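# Move the round filter cartridge from the panel into the tray

## Task

Remove the round filter cartridge from the service panel and set it on the tray's floor, lying down or standing up. At the moment of the final release the cartridge must be above the tray, and the tray must stay level on the table. Missing any one of these fails the job. Anything held in place only by the robot at the end does not count. Open the gripper and pull the arm away at the end.

## Robot and tools

Robot: two arms, left_arm and right_arm, each with a two-finger gripper and a wrist camera. The bases sit in the scene frame at left_arm (-0.035, +0.339, 0) and right_arm (-0.021, -0.356, 0), each turned slightly about z. Scene frame: origin on the table top midway between the arms, +x out over the table, +z up, left_arm on the +y side. The arm names do not match image sides. Gripper frame: fingers extend along its +z axis and close along its y axis. end_effector_position is the point between the finger pads, just behind the tips.

Cameras: cam_head_left, cam_head_right, cam_left_wrist, cam_right_wrist, each 896x504, returned in that order after any call that runs the robot.

Row format (used by execute_actions and move): one flat list of 16 numbers covering both arms, left first: x, y, z, qw, qx, qy, qz, opening for left_arm, then the same eight for right_arm. x, y, z are an absolute target position in metres in the scene frame; qw, qx, qy, qz an absolute orientation quaternion, w first, in the same frame. Opening is an absolute finger setting from -1 (closed) to +1 (fully open, 0.087 m). Both arms must always be given, even if only one moves. For an arm meant to stay still, resend the exact pose from the latest result before it began holding, plus its intended opening; to keep a gripper's orientation, repeat the same quaternion every row rather than copying a possibly drifted reported one.

execute_actions(actions): a list of up to 15 actions; each action is a table of 1 to 15 rows, one per 1/30 s control step, and a short table keeps repeating its final row until 15 steps pass. An empty list just reports state and images. A target more than 0.6 m from the gripper's current position along any of that gripper's own axes makes the action refused for both arms; if the first action fails this check, or any action is malformed, nothing runs. Each step the commanded pose is clipped to within 70 mm and 16 degrees of the measured pose, so long moves need several actions. Position wins over orientation when both cannot be met.

move(target, speed, blocking): target is one 16-number row as above (absolute poses plus openings). Each gripper travels a straight line toward it, all arms finishing together, taking 0.5 to 10 s (cut off at 10 s). speed is the top path speed in m/s, 0.002 to 0.5, default 0.25; rotation is capped at twice that in rad/s. Openings are applied at the start. Paths ignore obstacles and the other arm; grippers can lag, wander and overshoot the speed, especially near full reach. Faster moves and targets set deeper past a contact push harder. blocking=false returns after 0.5 s while motion continues; use wait(0) to check, and wait or stop before sending new rows or moves.

wait(seconds): 0 to 10 s; the arms keep their last command, and a running move continues. stop(): brakes a running move; fingers keep moving. zoom_image(camera, region): region is [x0, y0, x1, y1] in pixels of that camera's latest image, at most 504 by 504. show_instructions(): shows the reference pages for the scene. read_manual(section): licence texts only. finished_scene(scene): ends the current scene (integer) after the last command is held; irreversible.

Results: a state line per arm gives gripper position and quaternion in the scene frame (can be off, more at long reach). "Hand target" is what the controller is currently driving toward. grip_measured is the finger opening on the command scale; the last Joint positions number is the opening in metres. Step readings list positions at some steps; HELD with an arm label means part of that arm's row was held back. A "pose unreachable" line means a clearance check altered or blocked that arm's command. The move line reports the ending: done, off_target, moving, held or fault, plus limits (paced = pose clipped; held = some steps blocked, after which the arm may move fast) and each gripper's distance from its target. FAULT or OVER-TEMPERATURE FAULT lines mean an arm stopped; MOTOR HOT warns from 75 °C, 90 °C stops that arm for 10 s, and at 100 °C the arm drops whatever it holds and falls.

Practical notes: joint friction can leave the gripper up to about 31 mm short, and tiny commands may not move it. To hold the cartridge, command an opening about 0.02 below grip_measured; closing fast can squeeze too hard. Holding loads heats motors, including during thinking, so do not linger while gripping. Avoid collisions between the arms, hard pushes, drops, slams, tipping the tray, and knocking anything off the table. Objects may occasionally get a small external nudge. Joint ranges (rad): waist -2.618 to 3.054, shoulder 0 to 3.142, elbow 0 to 3.142, wrist pitch and yaw -1.571 to 1.571, wrist roll -2.094 to 2.094. Sequence: locate panel, cartridge and tray, grasp and pull the cartridge out, carry it above the tray, lower gently, open, retreat, then finish.

Each tool is called after "Request:" by a JSON object that holds its "method" and its "body".

Reference images:

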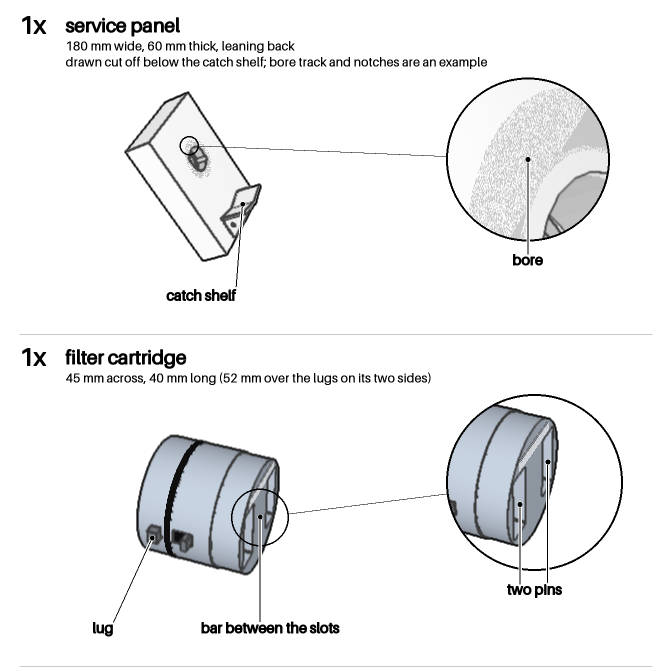

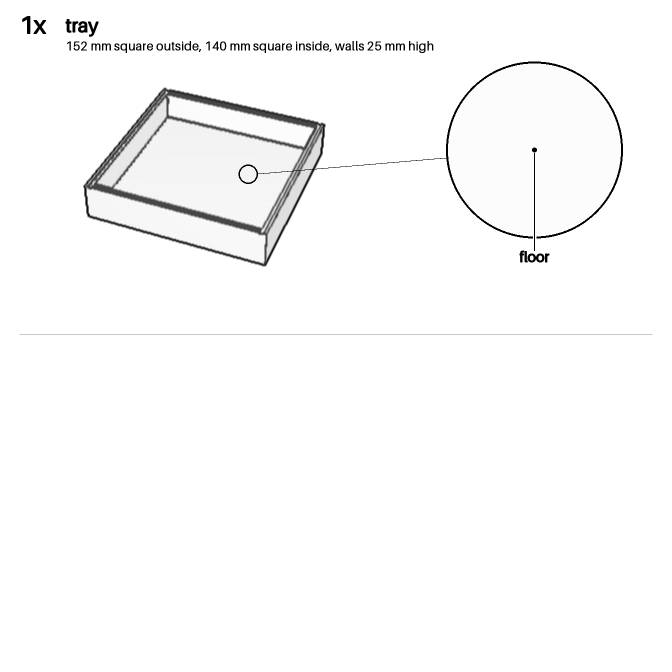

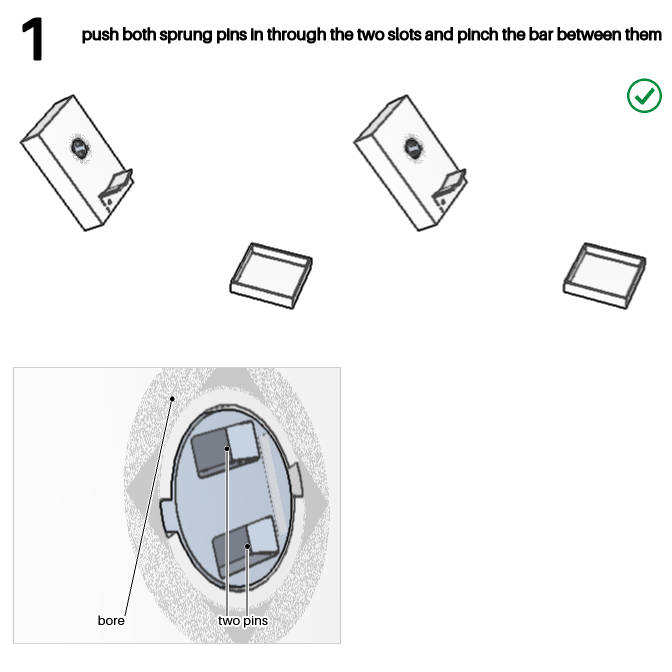

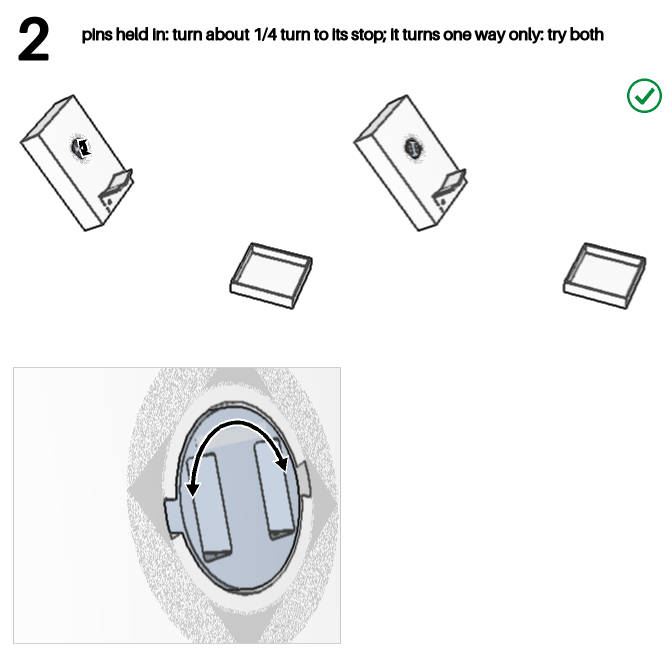

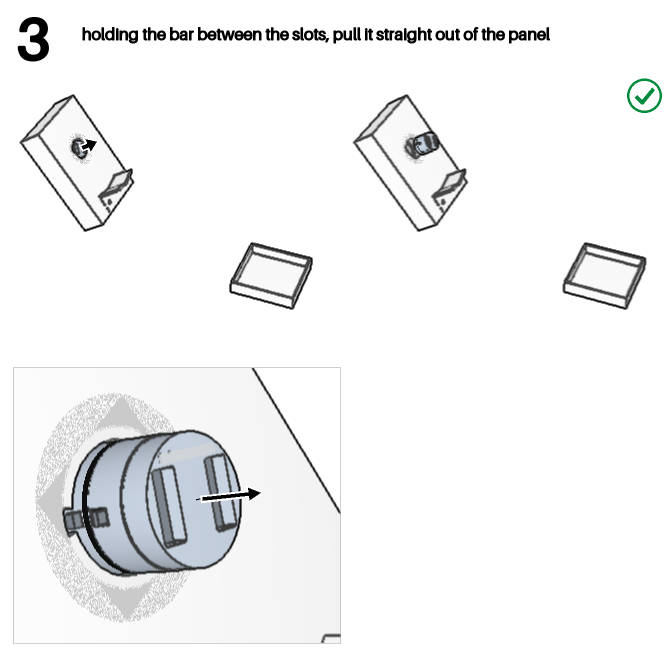

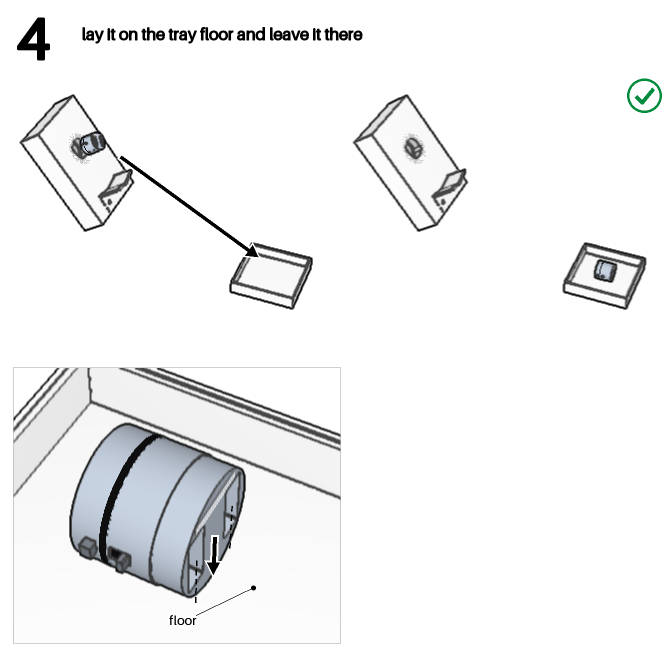

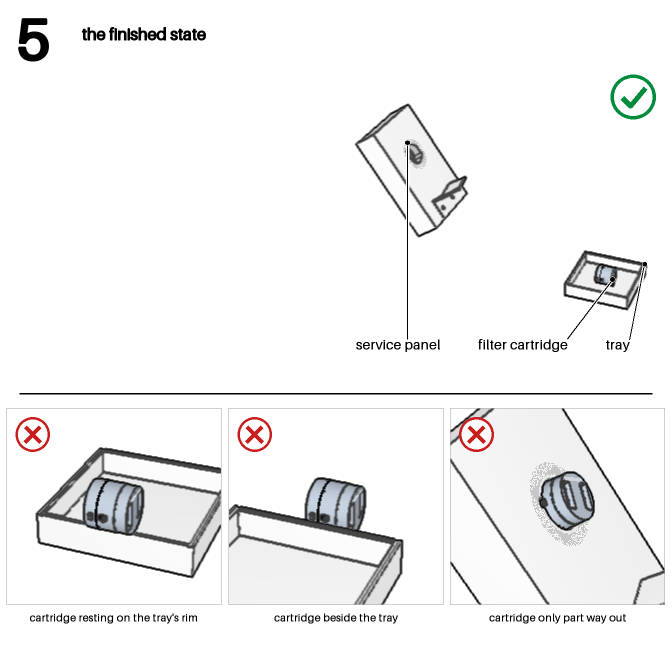

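## Session

Request:
{"method": "execute_actions", "body": {"actions": []}}

Scene clock: 0.00 s.
left_arm: end_effector_position=(+0.4548, +0.2920, +0.2515) grip_measured=+1.000 end_effector_quat_wxyz=(+0.621, +0.282, +0.707, +0.187) | right_arm: end_effector_position=(+0.3517, -0.4342, +0.3646) grip_measured=+0.993 end_effector_quat_wxyz=(+0.707, +0.074, +0.699, -0.075)
Joint positions: left_arm=[-0.151  1.516  1.062  0.294 -0.092  0.658  0.087] | right_arm=[-0.012  1.041  1.049  0.004  0.009 -0.001  0.087]
Joint velocities: left_arm=[ 0.002 -0.032  0.007 -0.066  0.037 -0.066  0.   ] | right_arm=[ 0.007  0.007 -0.002 -0.051 -0.066  0.007  0.   ]
Motor temperatures (°C, as the motors report them): left_arm=[28 26 27 26 27 24] | right_arm=[24 25 24 25 27 26]
Hand target (left_arm): +0.455, +0.292, +0.252; +0.621, +0.282, +0.707, +0.187
Hand target (right_arm): +0.352, -0.434, +0.365; +0.707, +0.074, +0.699, -0.075

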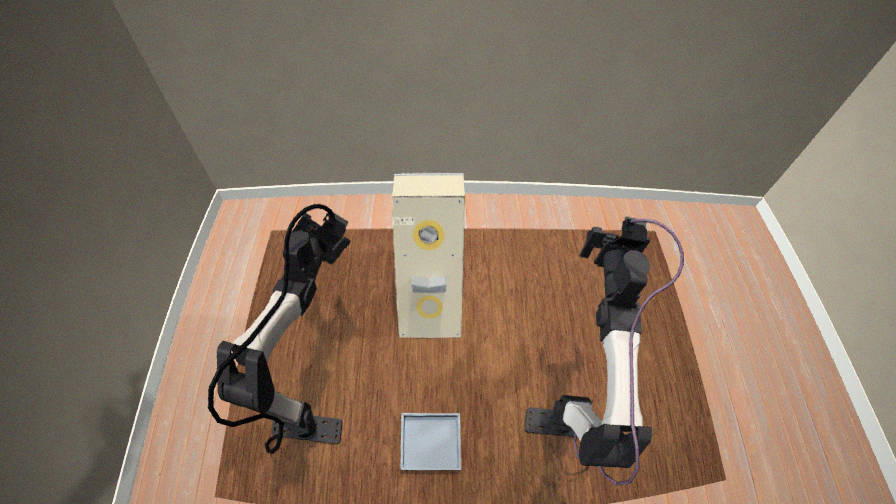

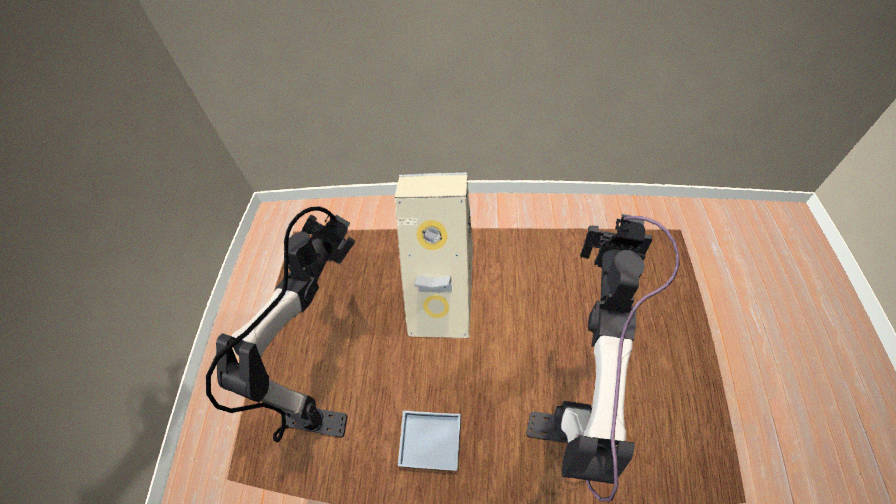

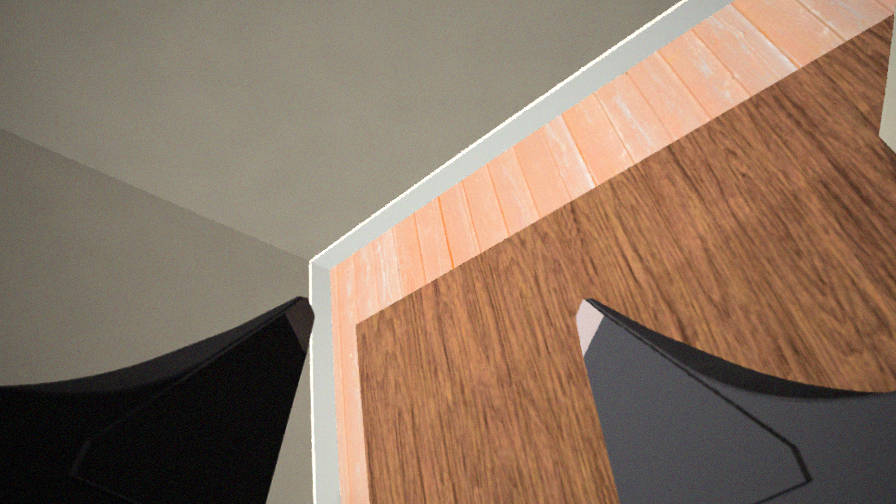

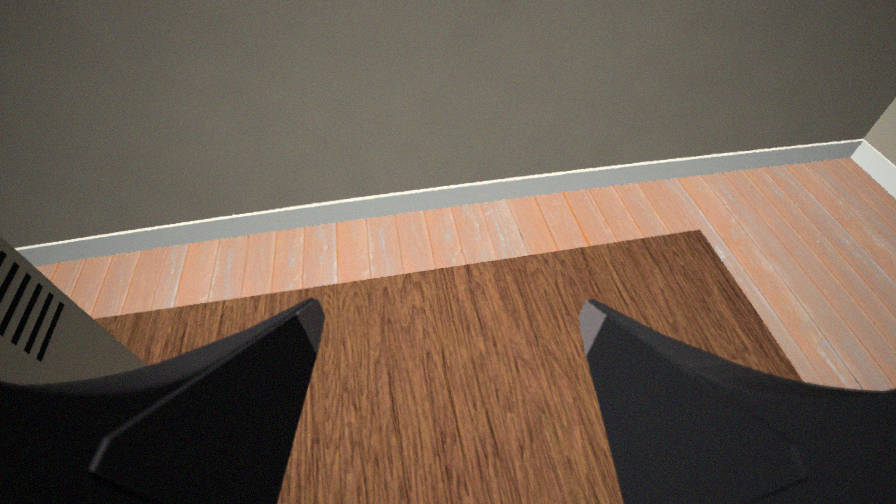

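Request:
{"method": "zoom_image", "body": {"camera": "cam_head_left", "region": [370, 160, 490, 350]}}

Request:
{"method": "zoom_image", "body": {"camera": "cam_head_right", "region": [370, 160, 490, 350]}}

Region (370, 160, 490, 350) of cam_head_left's 896x504 image, scaled by 2.653, with more detail than that image has; it fills the left 318 columns of this view, and the rest is white.

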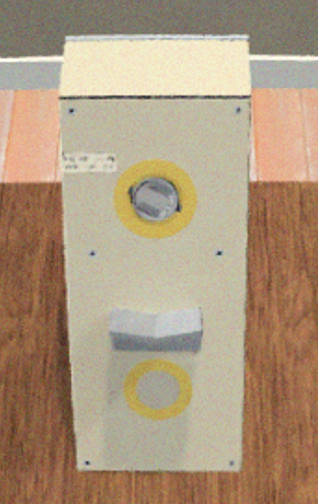

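Region (370, 160, 490, 350) of cam_head_right's 896x504 image, scaled by 2.653, with more detail than that image has; it fills the left 318 columns of this view, and the rest is white.

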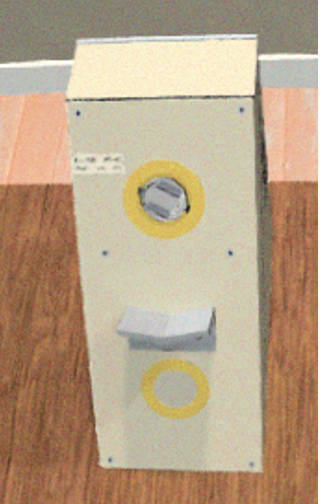

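Request:
{"method": "move", "body": {"target": [0.29,0.0,0.35,0.454,0,0.891,0,1,0.3517,-0.4342,0.3646,0.707,0.074,0.699,-0.075,1]}}

Scene clock: 13.73 s.
left_arm: end_effector_position=(+0.2857, +0.0055, +0.3536) grip_measured=+1.000 end_effector_quat_wxyz=(+0.490, +0.007, +0.871, -0.039) | right_arm: end_effector_position=(+0.3517, -0.4342, +0.3646) grip_measured=+0.993 end_effector_quat_wxyz=(+0.707, +0.074, +0.699, -0.075)
Joint positions: left_arm=[-0.999  2.163  2.839 -1.473 -0.765 -0.689  0.087] | right_arm=[-0.012  1.041  1.049  0.004  0.009 -0.001  0.087]
Joint velocities: left_arm=[-0.002 -0.007  0.002 -0.022 -0.095 -0.051  0.   ] | right_arm=[ 0.002  0.002  0.007 -0.022 -0.051 -0.022  0.001]
Motor temperatures (°C, as the motors report them): left_arm=[28 28 29 29 27 24] | right_arm=[24 25 26 27 27 26]
Hand target (left_arm): +0.286, +0.003, +0.348; +0.486, +0.007, +0.873, -0.038
Hand target (right_arm): +0.352, -0.434, +0.365; +0.707, +0.074, +0.699, -0.075
Off the commanded pose (left_arm): 0.008 m, 7 deg.
Off the commanded pose (right_arm): 0.000 m, 0 deg.
elbow stopped short (left arm): the move would have taken joint 3 (elbow) straighter than the controller allows; a more bent joint 3 avoids this.
move: off_target (left_arm)

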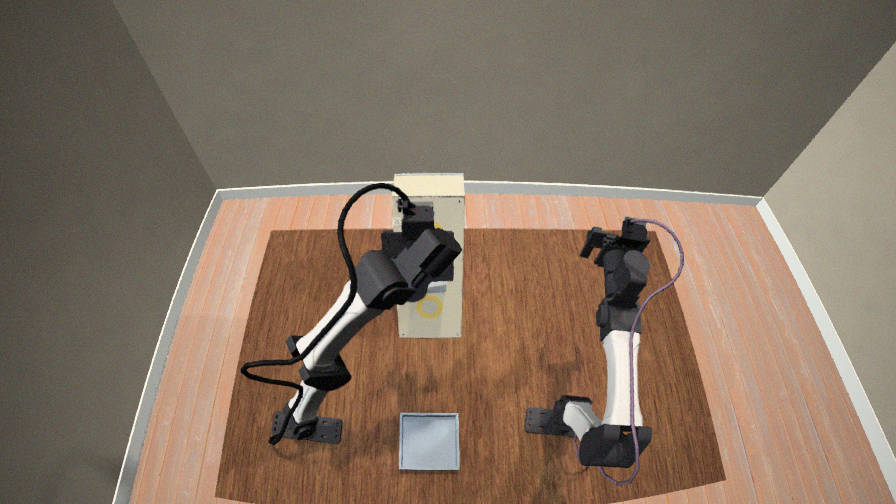

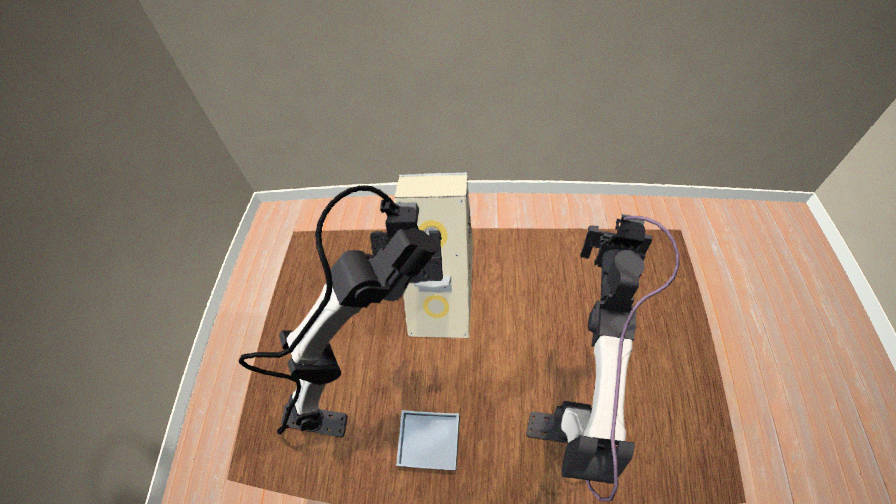

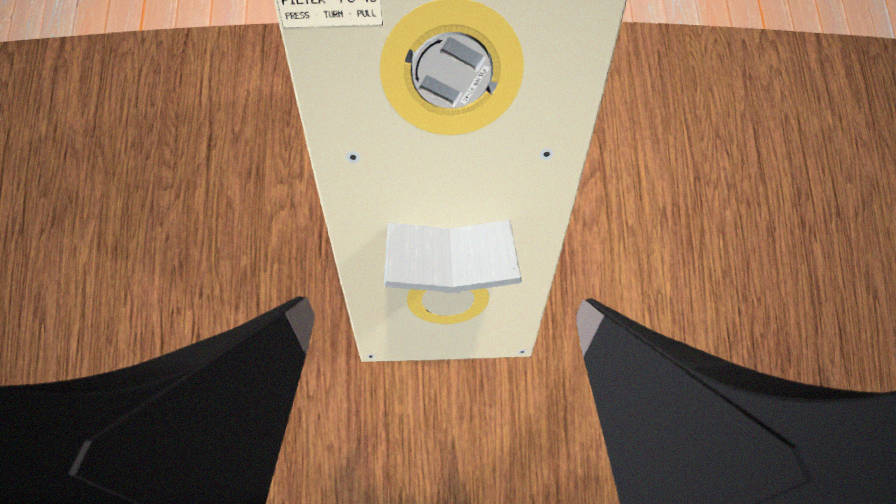

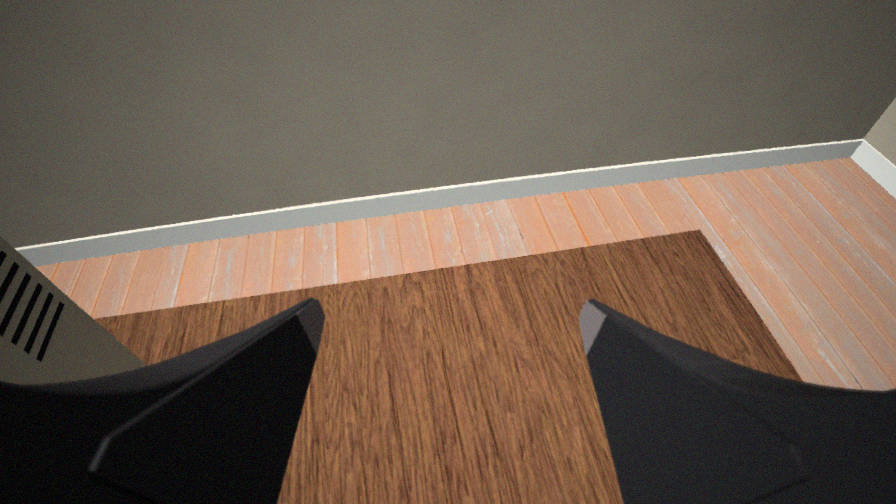

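Request:
{"method": "zoom_image", "body": {"camera": "cam_left_wrist", "region": [370, 0, 530, 140]}}

Region (370, 0, 530, 140) of cam_left_wrist's 896x504 image, scaled by 3.150, with more detail than that image has; it fills the top 441 rows of this view, and the rest is white.

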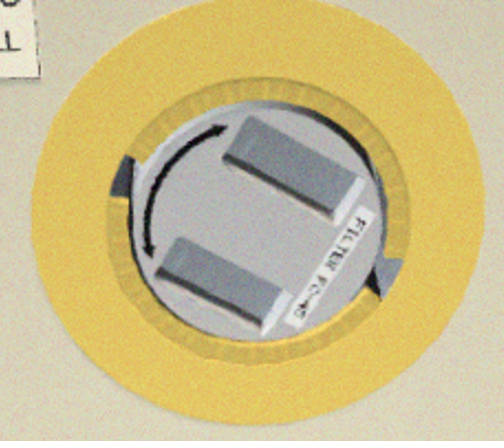

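Request:
{"method": "move", "body": {"target": [0.28,0.42,0.32,0.6,0,0.8,0,1,0.375,-0.011,0.297,0.468,-0.454,0.734,-0.188,-0.53], "speed": 0.2}}

Scene clock: 53.80 s.
left_arm: end_effector_position=(+0.2839, +0.4153, +0.3321) grip_measured=+1.000 end_effector_quat_wxyz=(+0.612, +0.012, +0.791, +0.012) | right_arm: end_effector_position=(+0.3820, -0.0135, +0.2913) grip_measured=-0.530 end_effector_quat_wxyz=(+0.466, -0.456, +0.737, -0.178)
Joint positions: left_arm=[ 0.466  0.986  1.167 -0.459  0.417  0.149  0.087] | right_arm=[ 1.119  2.073  2.25  -0.845  0.622 -0.488  0.021]
Joint velocities: left_arm=[-0.012  0.012 -0.002 -0.022  0.066  0.022  0.   ] | right_arm=[-0.002 -0.012 -0.007  0.022 -0.007  0.022  0.   ]
Motor temperatures (°C, as the motors report them): left_arm=[28 32 31 30 27 24] | right_arm=[24 26 30 30 27 26]
Hand target (left_arm): +0.286, +0.420, +0.319; +0.603, +0.008, +0.798, +0.010
Hand target (right_arm): +0.382, -0.011, +0.297; +0.472, -0.451, +0.736, -0.179
Off the commanded pose (left_arm): 0.014 m, 3 deg.
Off the commanded pose (right_arm): 0.009 m, 1 deg.
move: off_target (left_arm)

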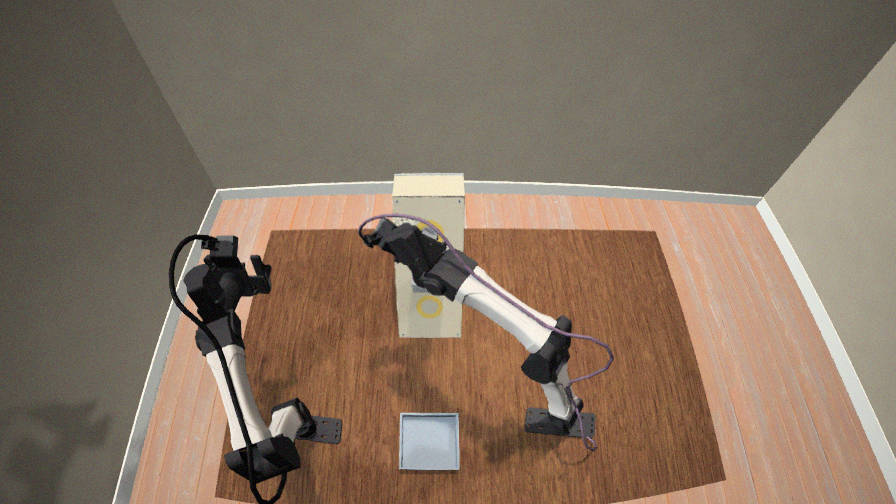

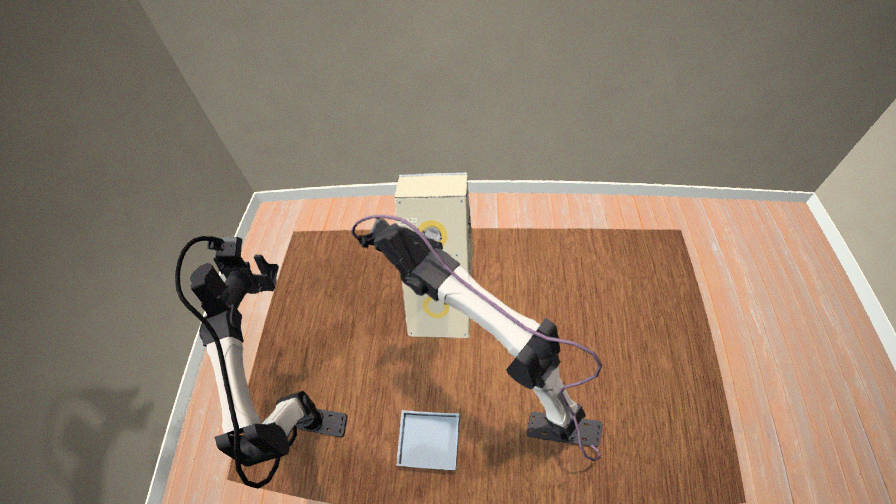

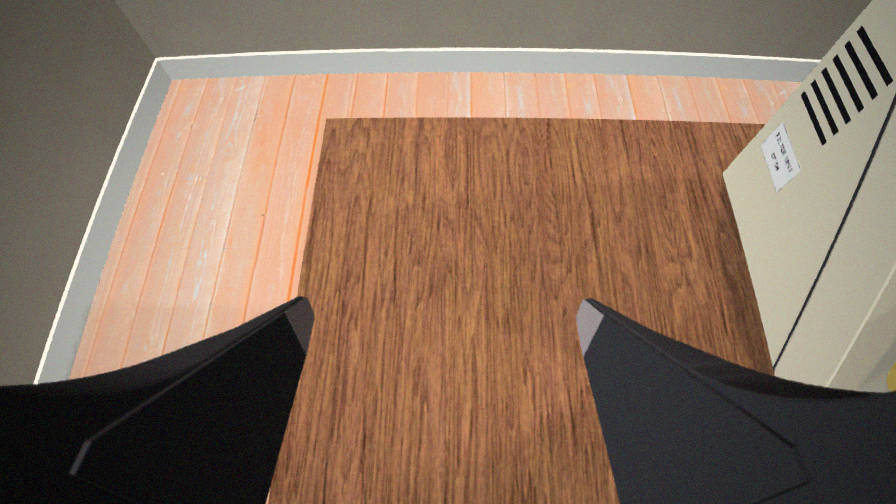

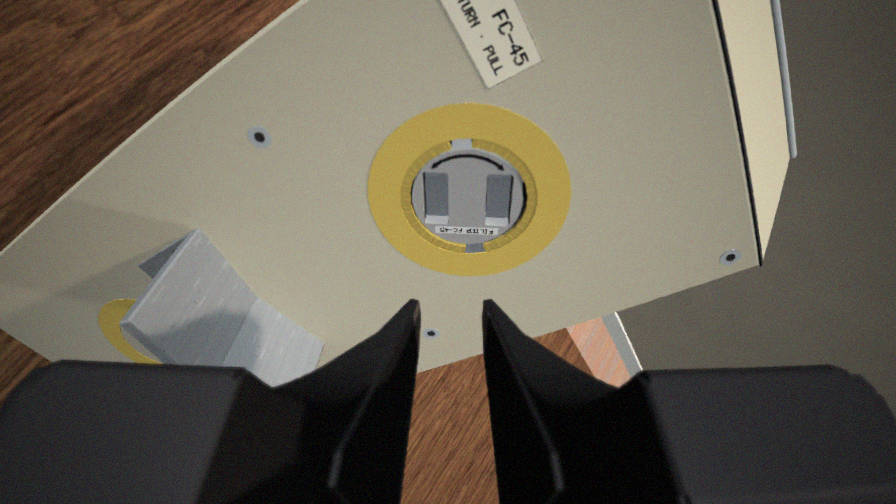

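Request:
{"method": "move", "body": {"target": [0.2839,0.4153,0.3321,0.612,0.012,0.791,0.012,1,0.418,-0.014,0.277,0.468,-0.454,0.734,-0.188,-0.53], "speed": 0.05}}

Scene clock: 60.37 s.
left_arm: end_effector_position=(+0.2839, +0.4152, +0.3321) grip_measured=+1.000 end_effector_quat_wxyz=(+0.612, +0.012, +0.791, +0.011) | right_arm: end_effector_position=(+0.4115, -0.0181, +0.2659) grip_measured=-0.530 end_effector_quat_wxyz=(+0.452, -0.462, +0.737, -0.197)
Joint positions: left_arm=[ 0.466  0.986  1.167 -0.459  0.418  0.149  0.087] | right_arm=[ 1.069  2.139  2.25  -0.79   0.609 -0.538  0.021]
Joint velocities: left_arm=[-0.002 -0.002 -0.017  0.051 -0.007  0.022  0.   ] | right_arm=[ 0.007 -0.007 -0.002 -0.007 -0.037 -0.051 -0.001]
Motor temperatures (°C, as the motors report them): left_arm=[28 31 31 32 27 24] | right_arm=[24 28 31 30 27 26]
Hand target (left_arm): +0.284, +0.415, +0.332; +0.612, +0.012, +0.791, +0.012
Hand target (right_arm): +0.418, -0.015, +0.277; +0.469, -0.454, +0.734, -0.189
Off the commanded pose (left_arm): 0.000 m, 0 deg.
Off the commanded pose (right_arm): 0.014 m, 2 deg.
move: off_target (right_arm)

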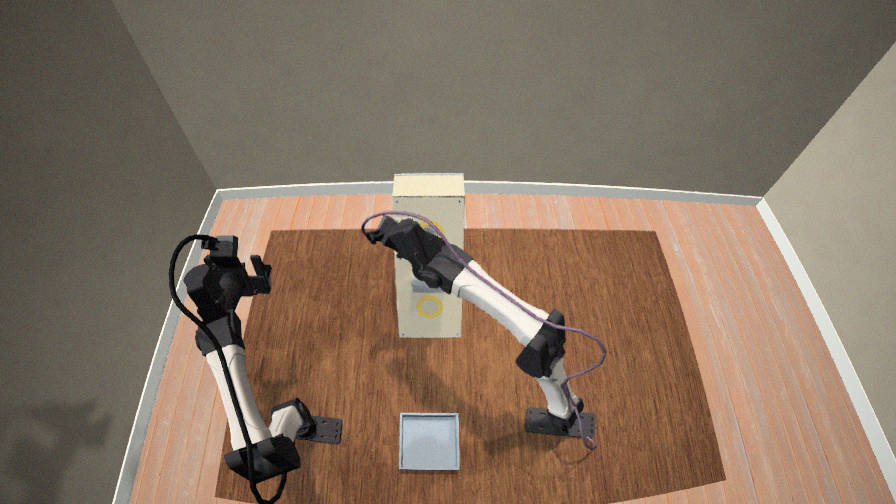

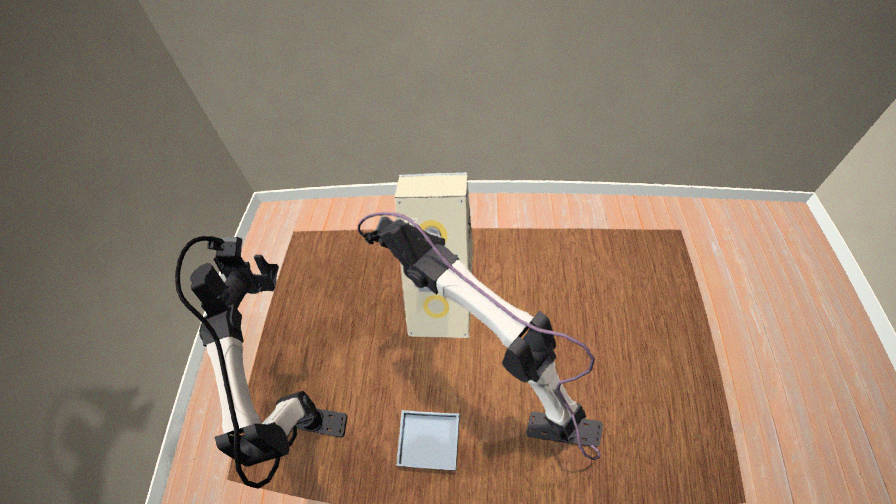

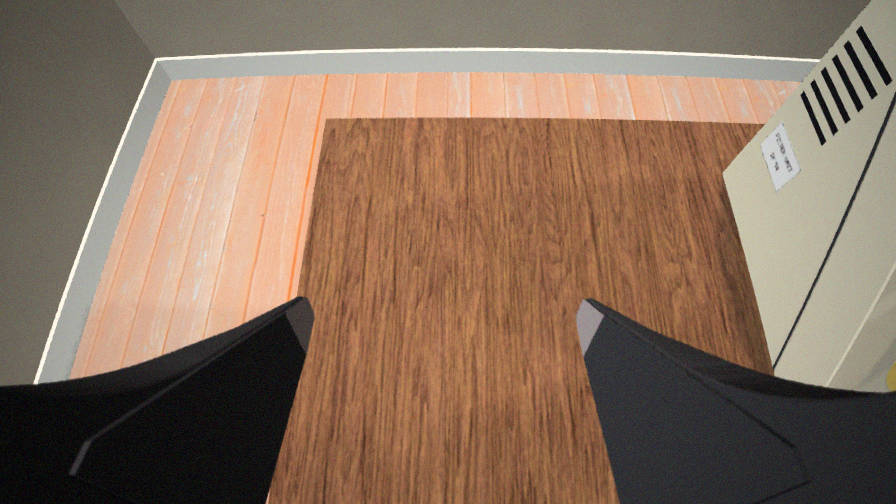

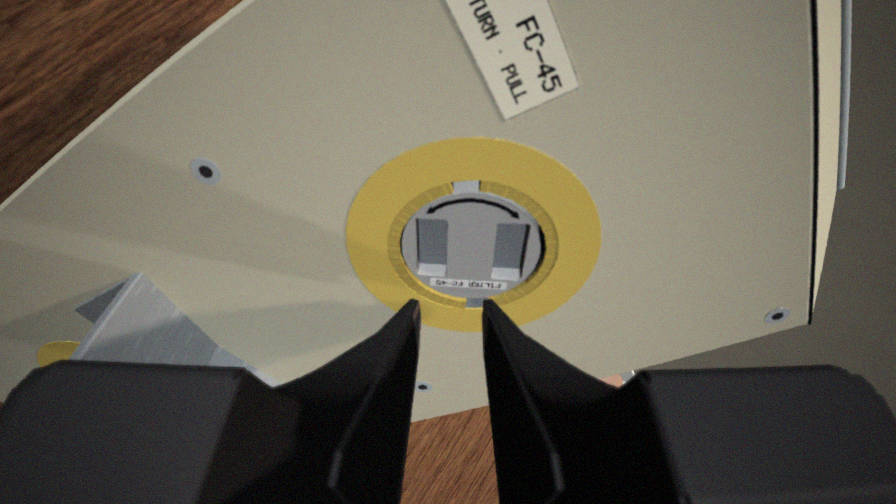

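Request:
{"method": "move", "body": {"target": [0.2839,0.4153,0.3321,0.612,0.012,0.791,0.012,1,0.418,-0.005,0.285,0.4725,-0.441,0.741,-0.183,-0.53], "speed": 0.05}}

Scene clock: 69.47 s.
left_arm: end_effector_position=(+0.2839, +0.4152, +0.3321) grip_measured=+1.000 end_effector_quat_wxyz=(+0.612, +0.012, +0.791, +0.011) | right_arm: end_effector_position=(+0.4183, -0.0086, +0.2822) grip_measured=-0.530 end_effector_quat_wxyz=(+0.469, -0.445, +0.740, -0.186)
Joint positions: left_arm=[ 0.466  0.986  1.167 -0.459  0.418  0.149  0.087] | right_arm=[ 1.069  2.208  2.414 -0.847  0.608 -0.514  0.021]
Joint velocities: left_arm=[ 0.012  0.007 -0.012  0.022 -0.051 -0.037  0.   ] | right_arm=[-0.002  0.012  0.022 -0.081  0.007  0.037 -0.001]
Motor temperatures (°C, as the motors report them): left_arm=[28 30 32 32 27 24] | right_arm=[24 30 32 30 27 26]
Hand target (left_arm): +0.284, +0.415, +0.332; +0.612, +0.012, +0.791, +0.012
Hand target (right_arm): +0.418, -0.006, +0.285; +0.473, -0.441, +0.741, -0.183
Off the commanded pose (left_arm): 0.000 m, 0 deg.
Off the commanded pose (right_arm): 0.005 m, 1 deg.
move: done

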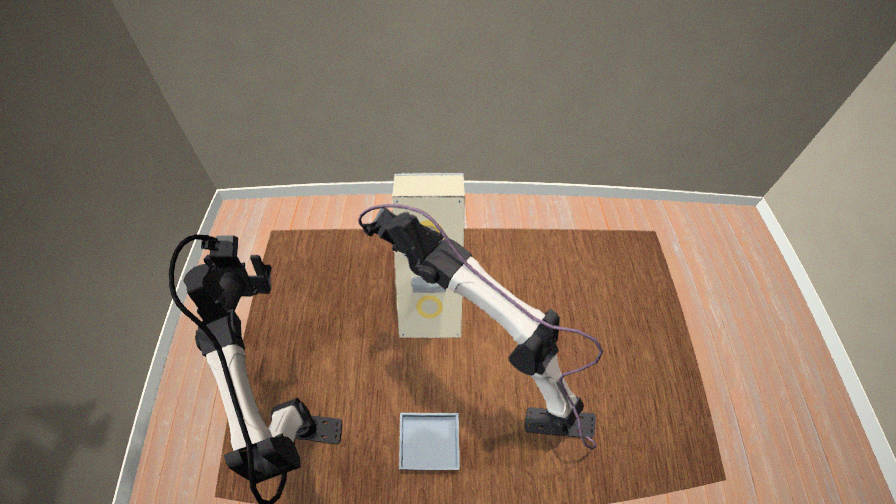

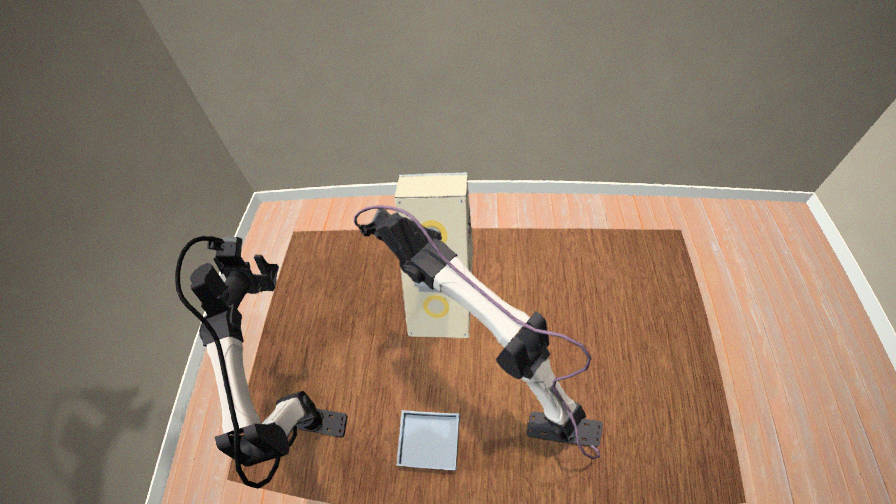

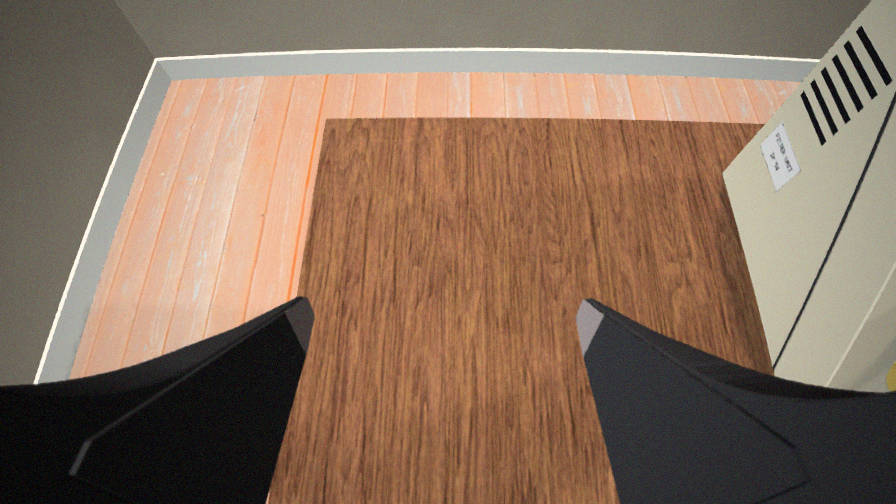

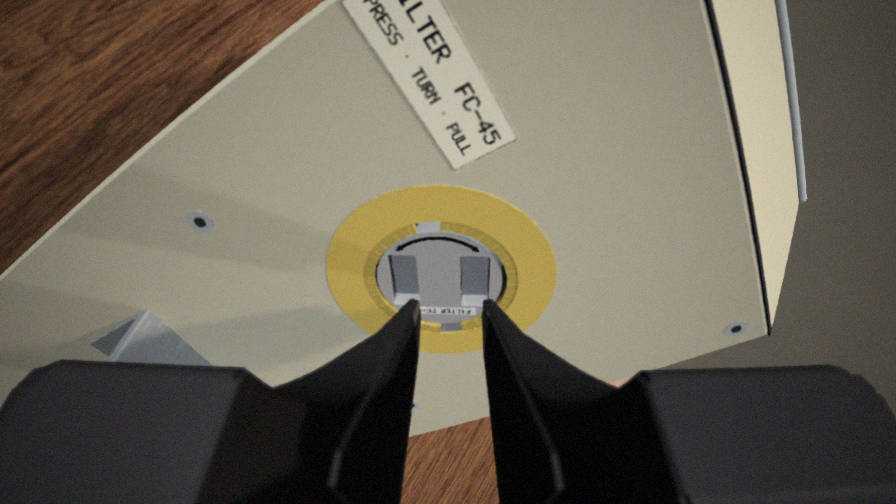

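Request:
{"method": "move", "body": {"target": [0.2839,0.4153,0.3321,0.612,0.012,0.791,0.012,1,0.4225,-0.008,0.2745,0.4725,-0.441,0.741,-0.183,-0.53], "speed": 0.02}}

Request:
{"method": "zoom_image", "body": {"camera": "cam_right_wrist", "region": [330, 180, 570, 400]}}

Scene clock: 73.60 s.
left_arm: end_effector_position=(+0.2839, +0.4152, +0.3321) grip_measured=+1.000 end_effector_quat_wxyz=(+0.612, +0.012, +0.791, +0.011) | right_arm: end_effector_position=(+0.4209, -0.0053, +0.2754) grip_measured=-0.530 end_effector_quat_wxyz=(+0.471, -0.443, +0.740, -0.185)
Joint positions: left_arm=[ 0.466  0.986  1.167 -0.459  0.418  0.149  0.087] | right_arm=[ 1.069  2.21   2.386 -0.813  0.608 -0.512  0.021]
Joint velocities: left_arm=[-0.007  0.007 -0.017  0.022 -0.051  0.022  0.   ] | right_arm=[ 0.007  0.017  0.002  0.095 -0.022 -0.037 -0.002]
Motor temperatures (°C, as the motors report them): left_arm=[28 30 32 33 27 24] | right_arm=[24 31 32 30 27 26]
Hand target (left_arm): +0.284, +0.415, +0.332; +0.612, +0.012, +0.791, +0.012
Hand target (right_arm): +0.423, -0.008, +0.275; +0.472, -0.441, +0.741, -0.183
Off the commanded pose (left_arm): 0.000 m, 0 deg.
Off the commanded pose (right_arm): 0.003 m, 0 deg.
move: done

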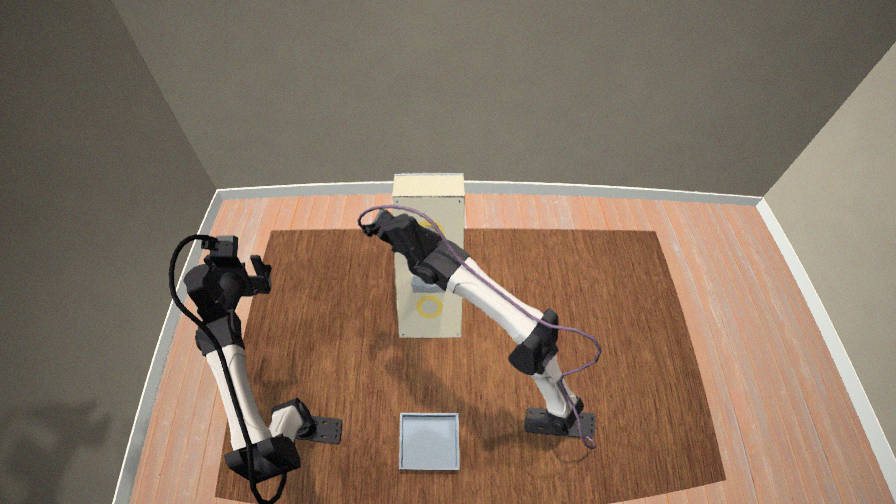

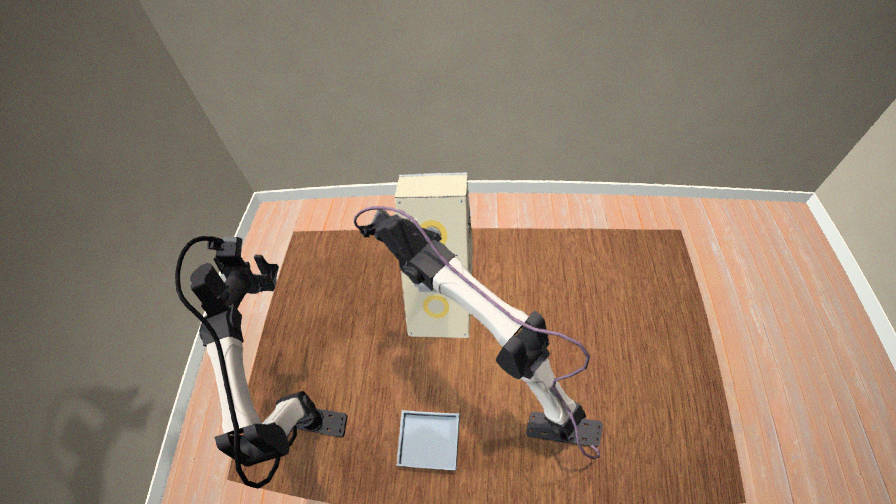

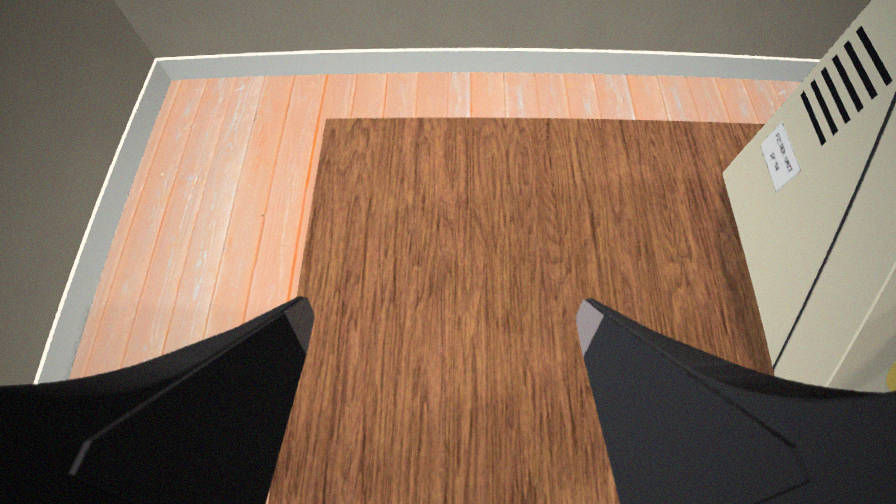

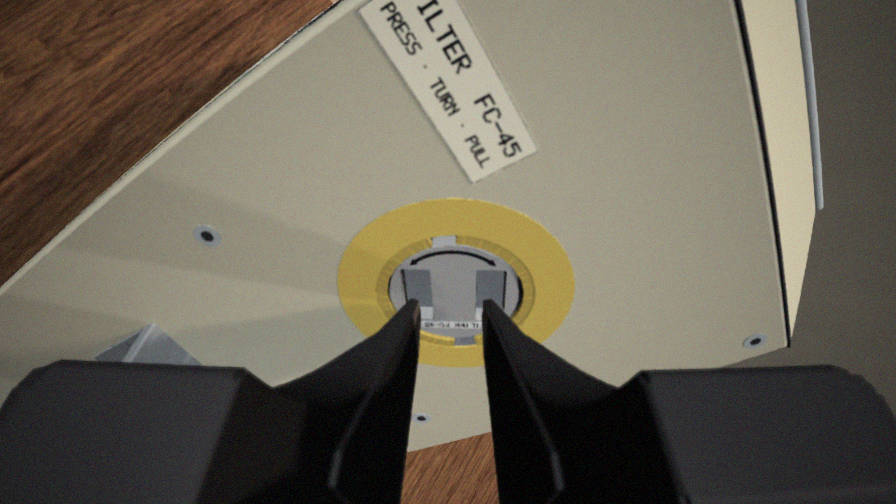

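Region (330, 180, 570, 400) of cam_right_wrist's 896x504 image, scaled by 2.100, with more detail than that image has; it fills the top 462 rows of this view, and the rest is white.

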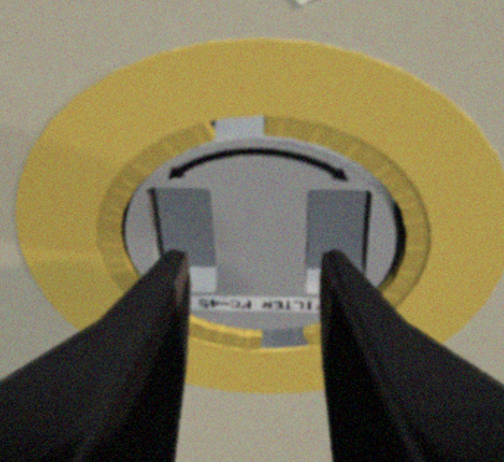

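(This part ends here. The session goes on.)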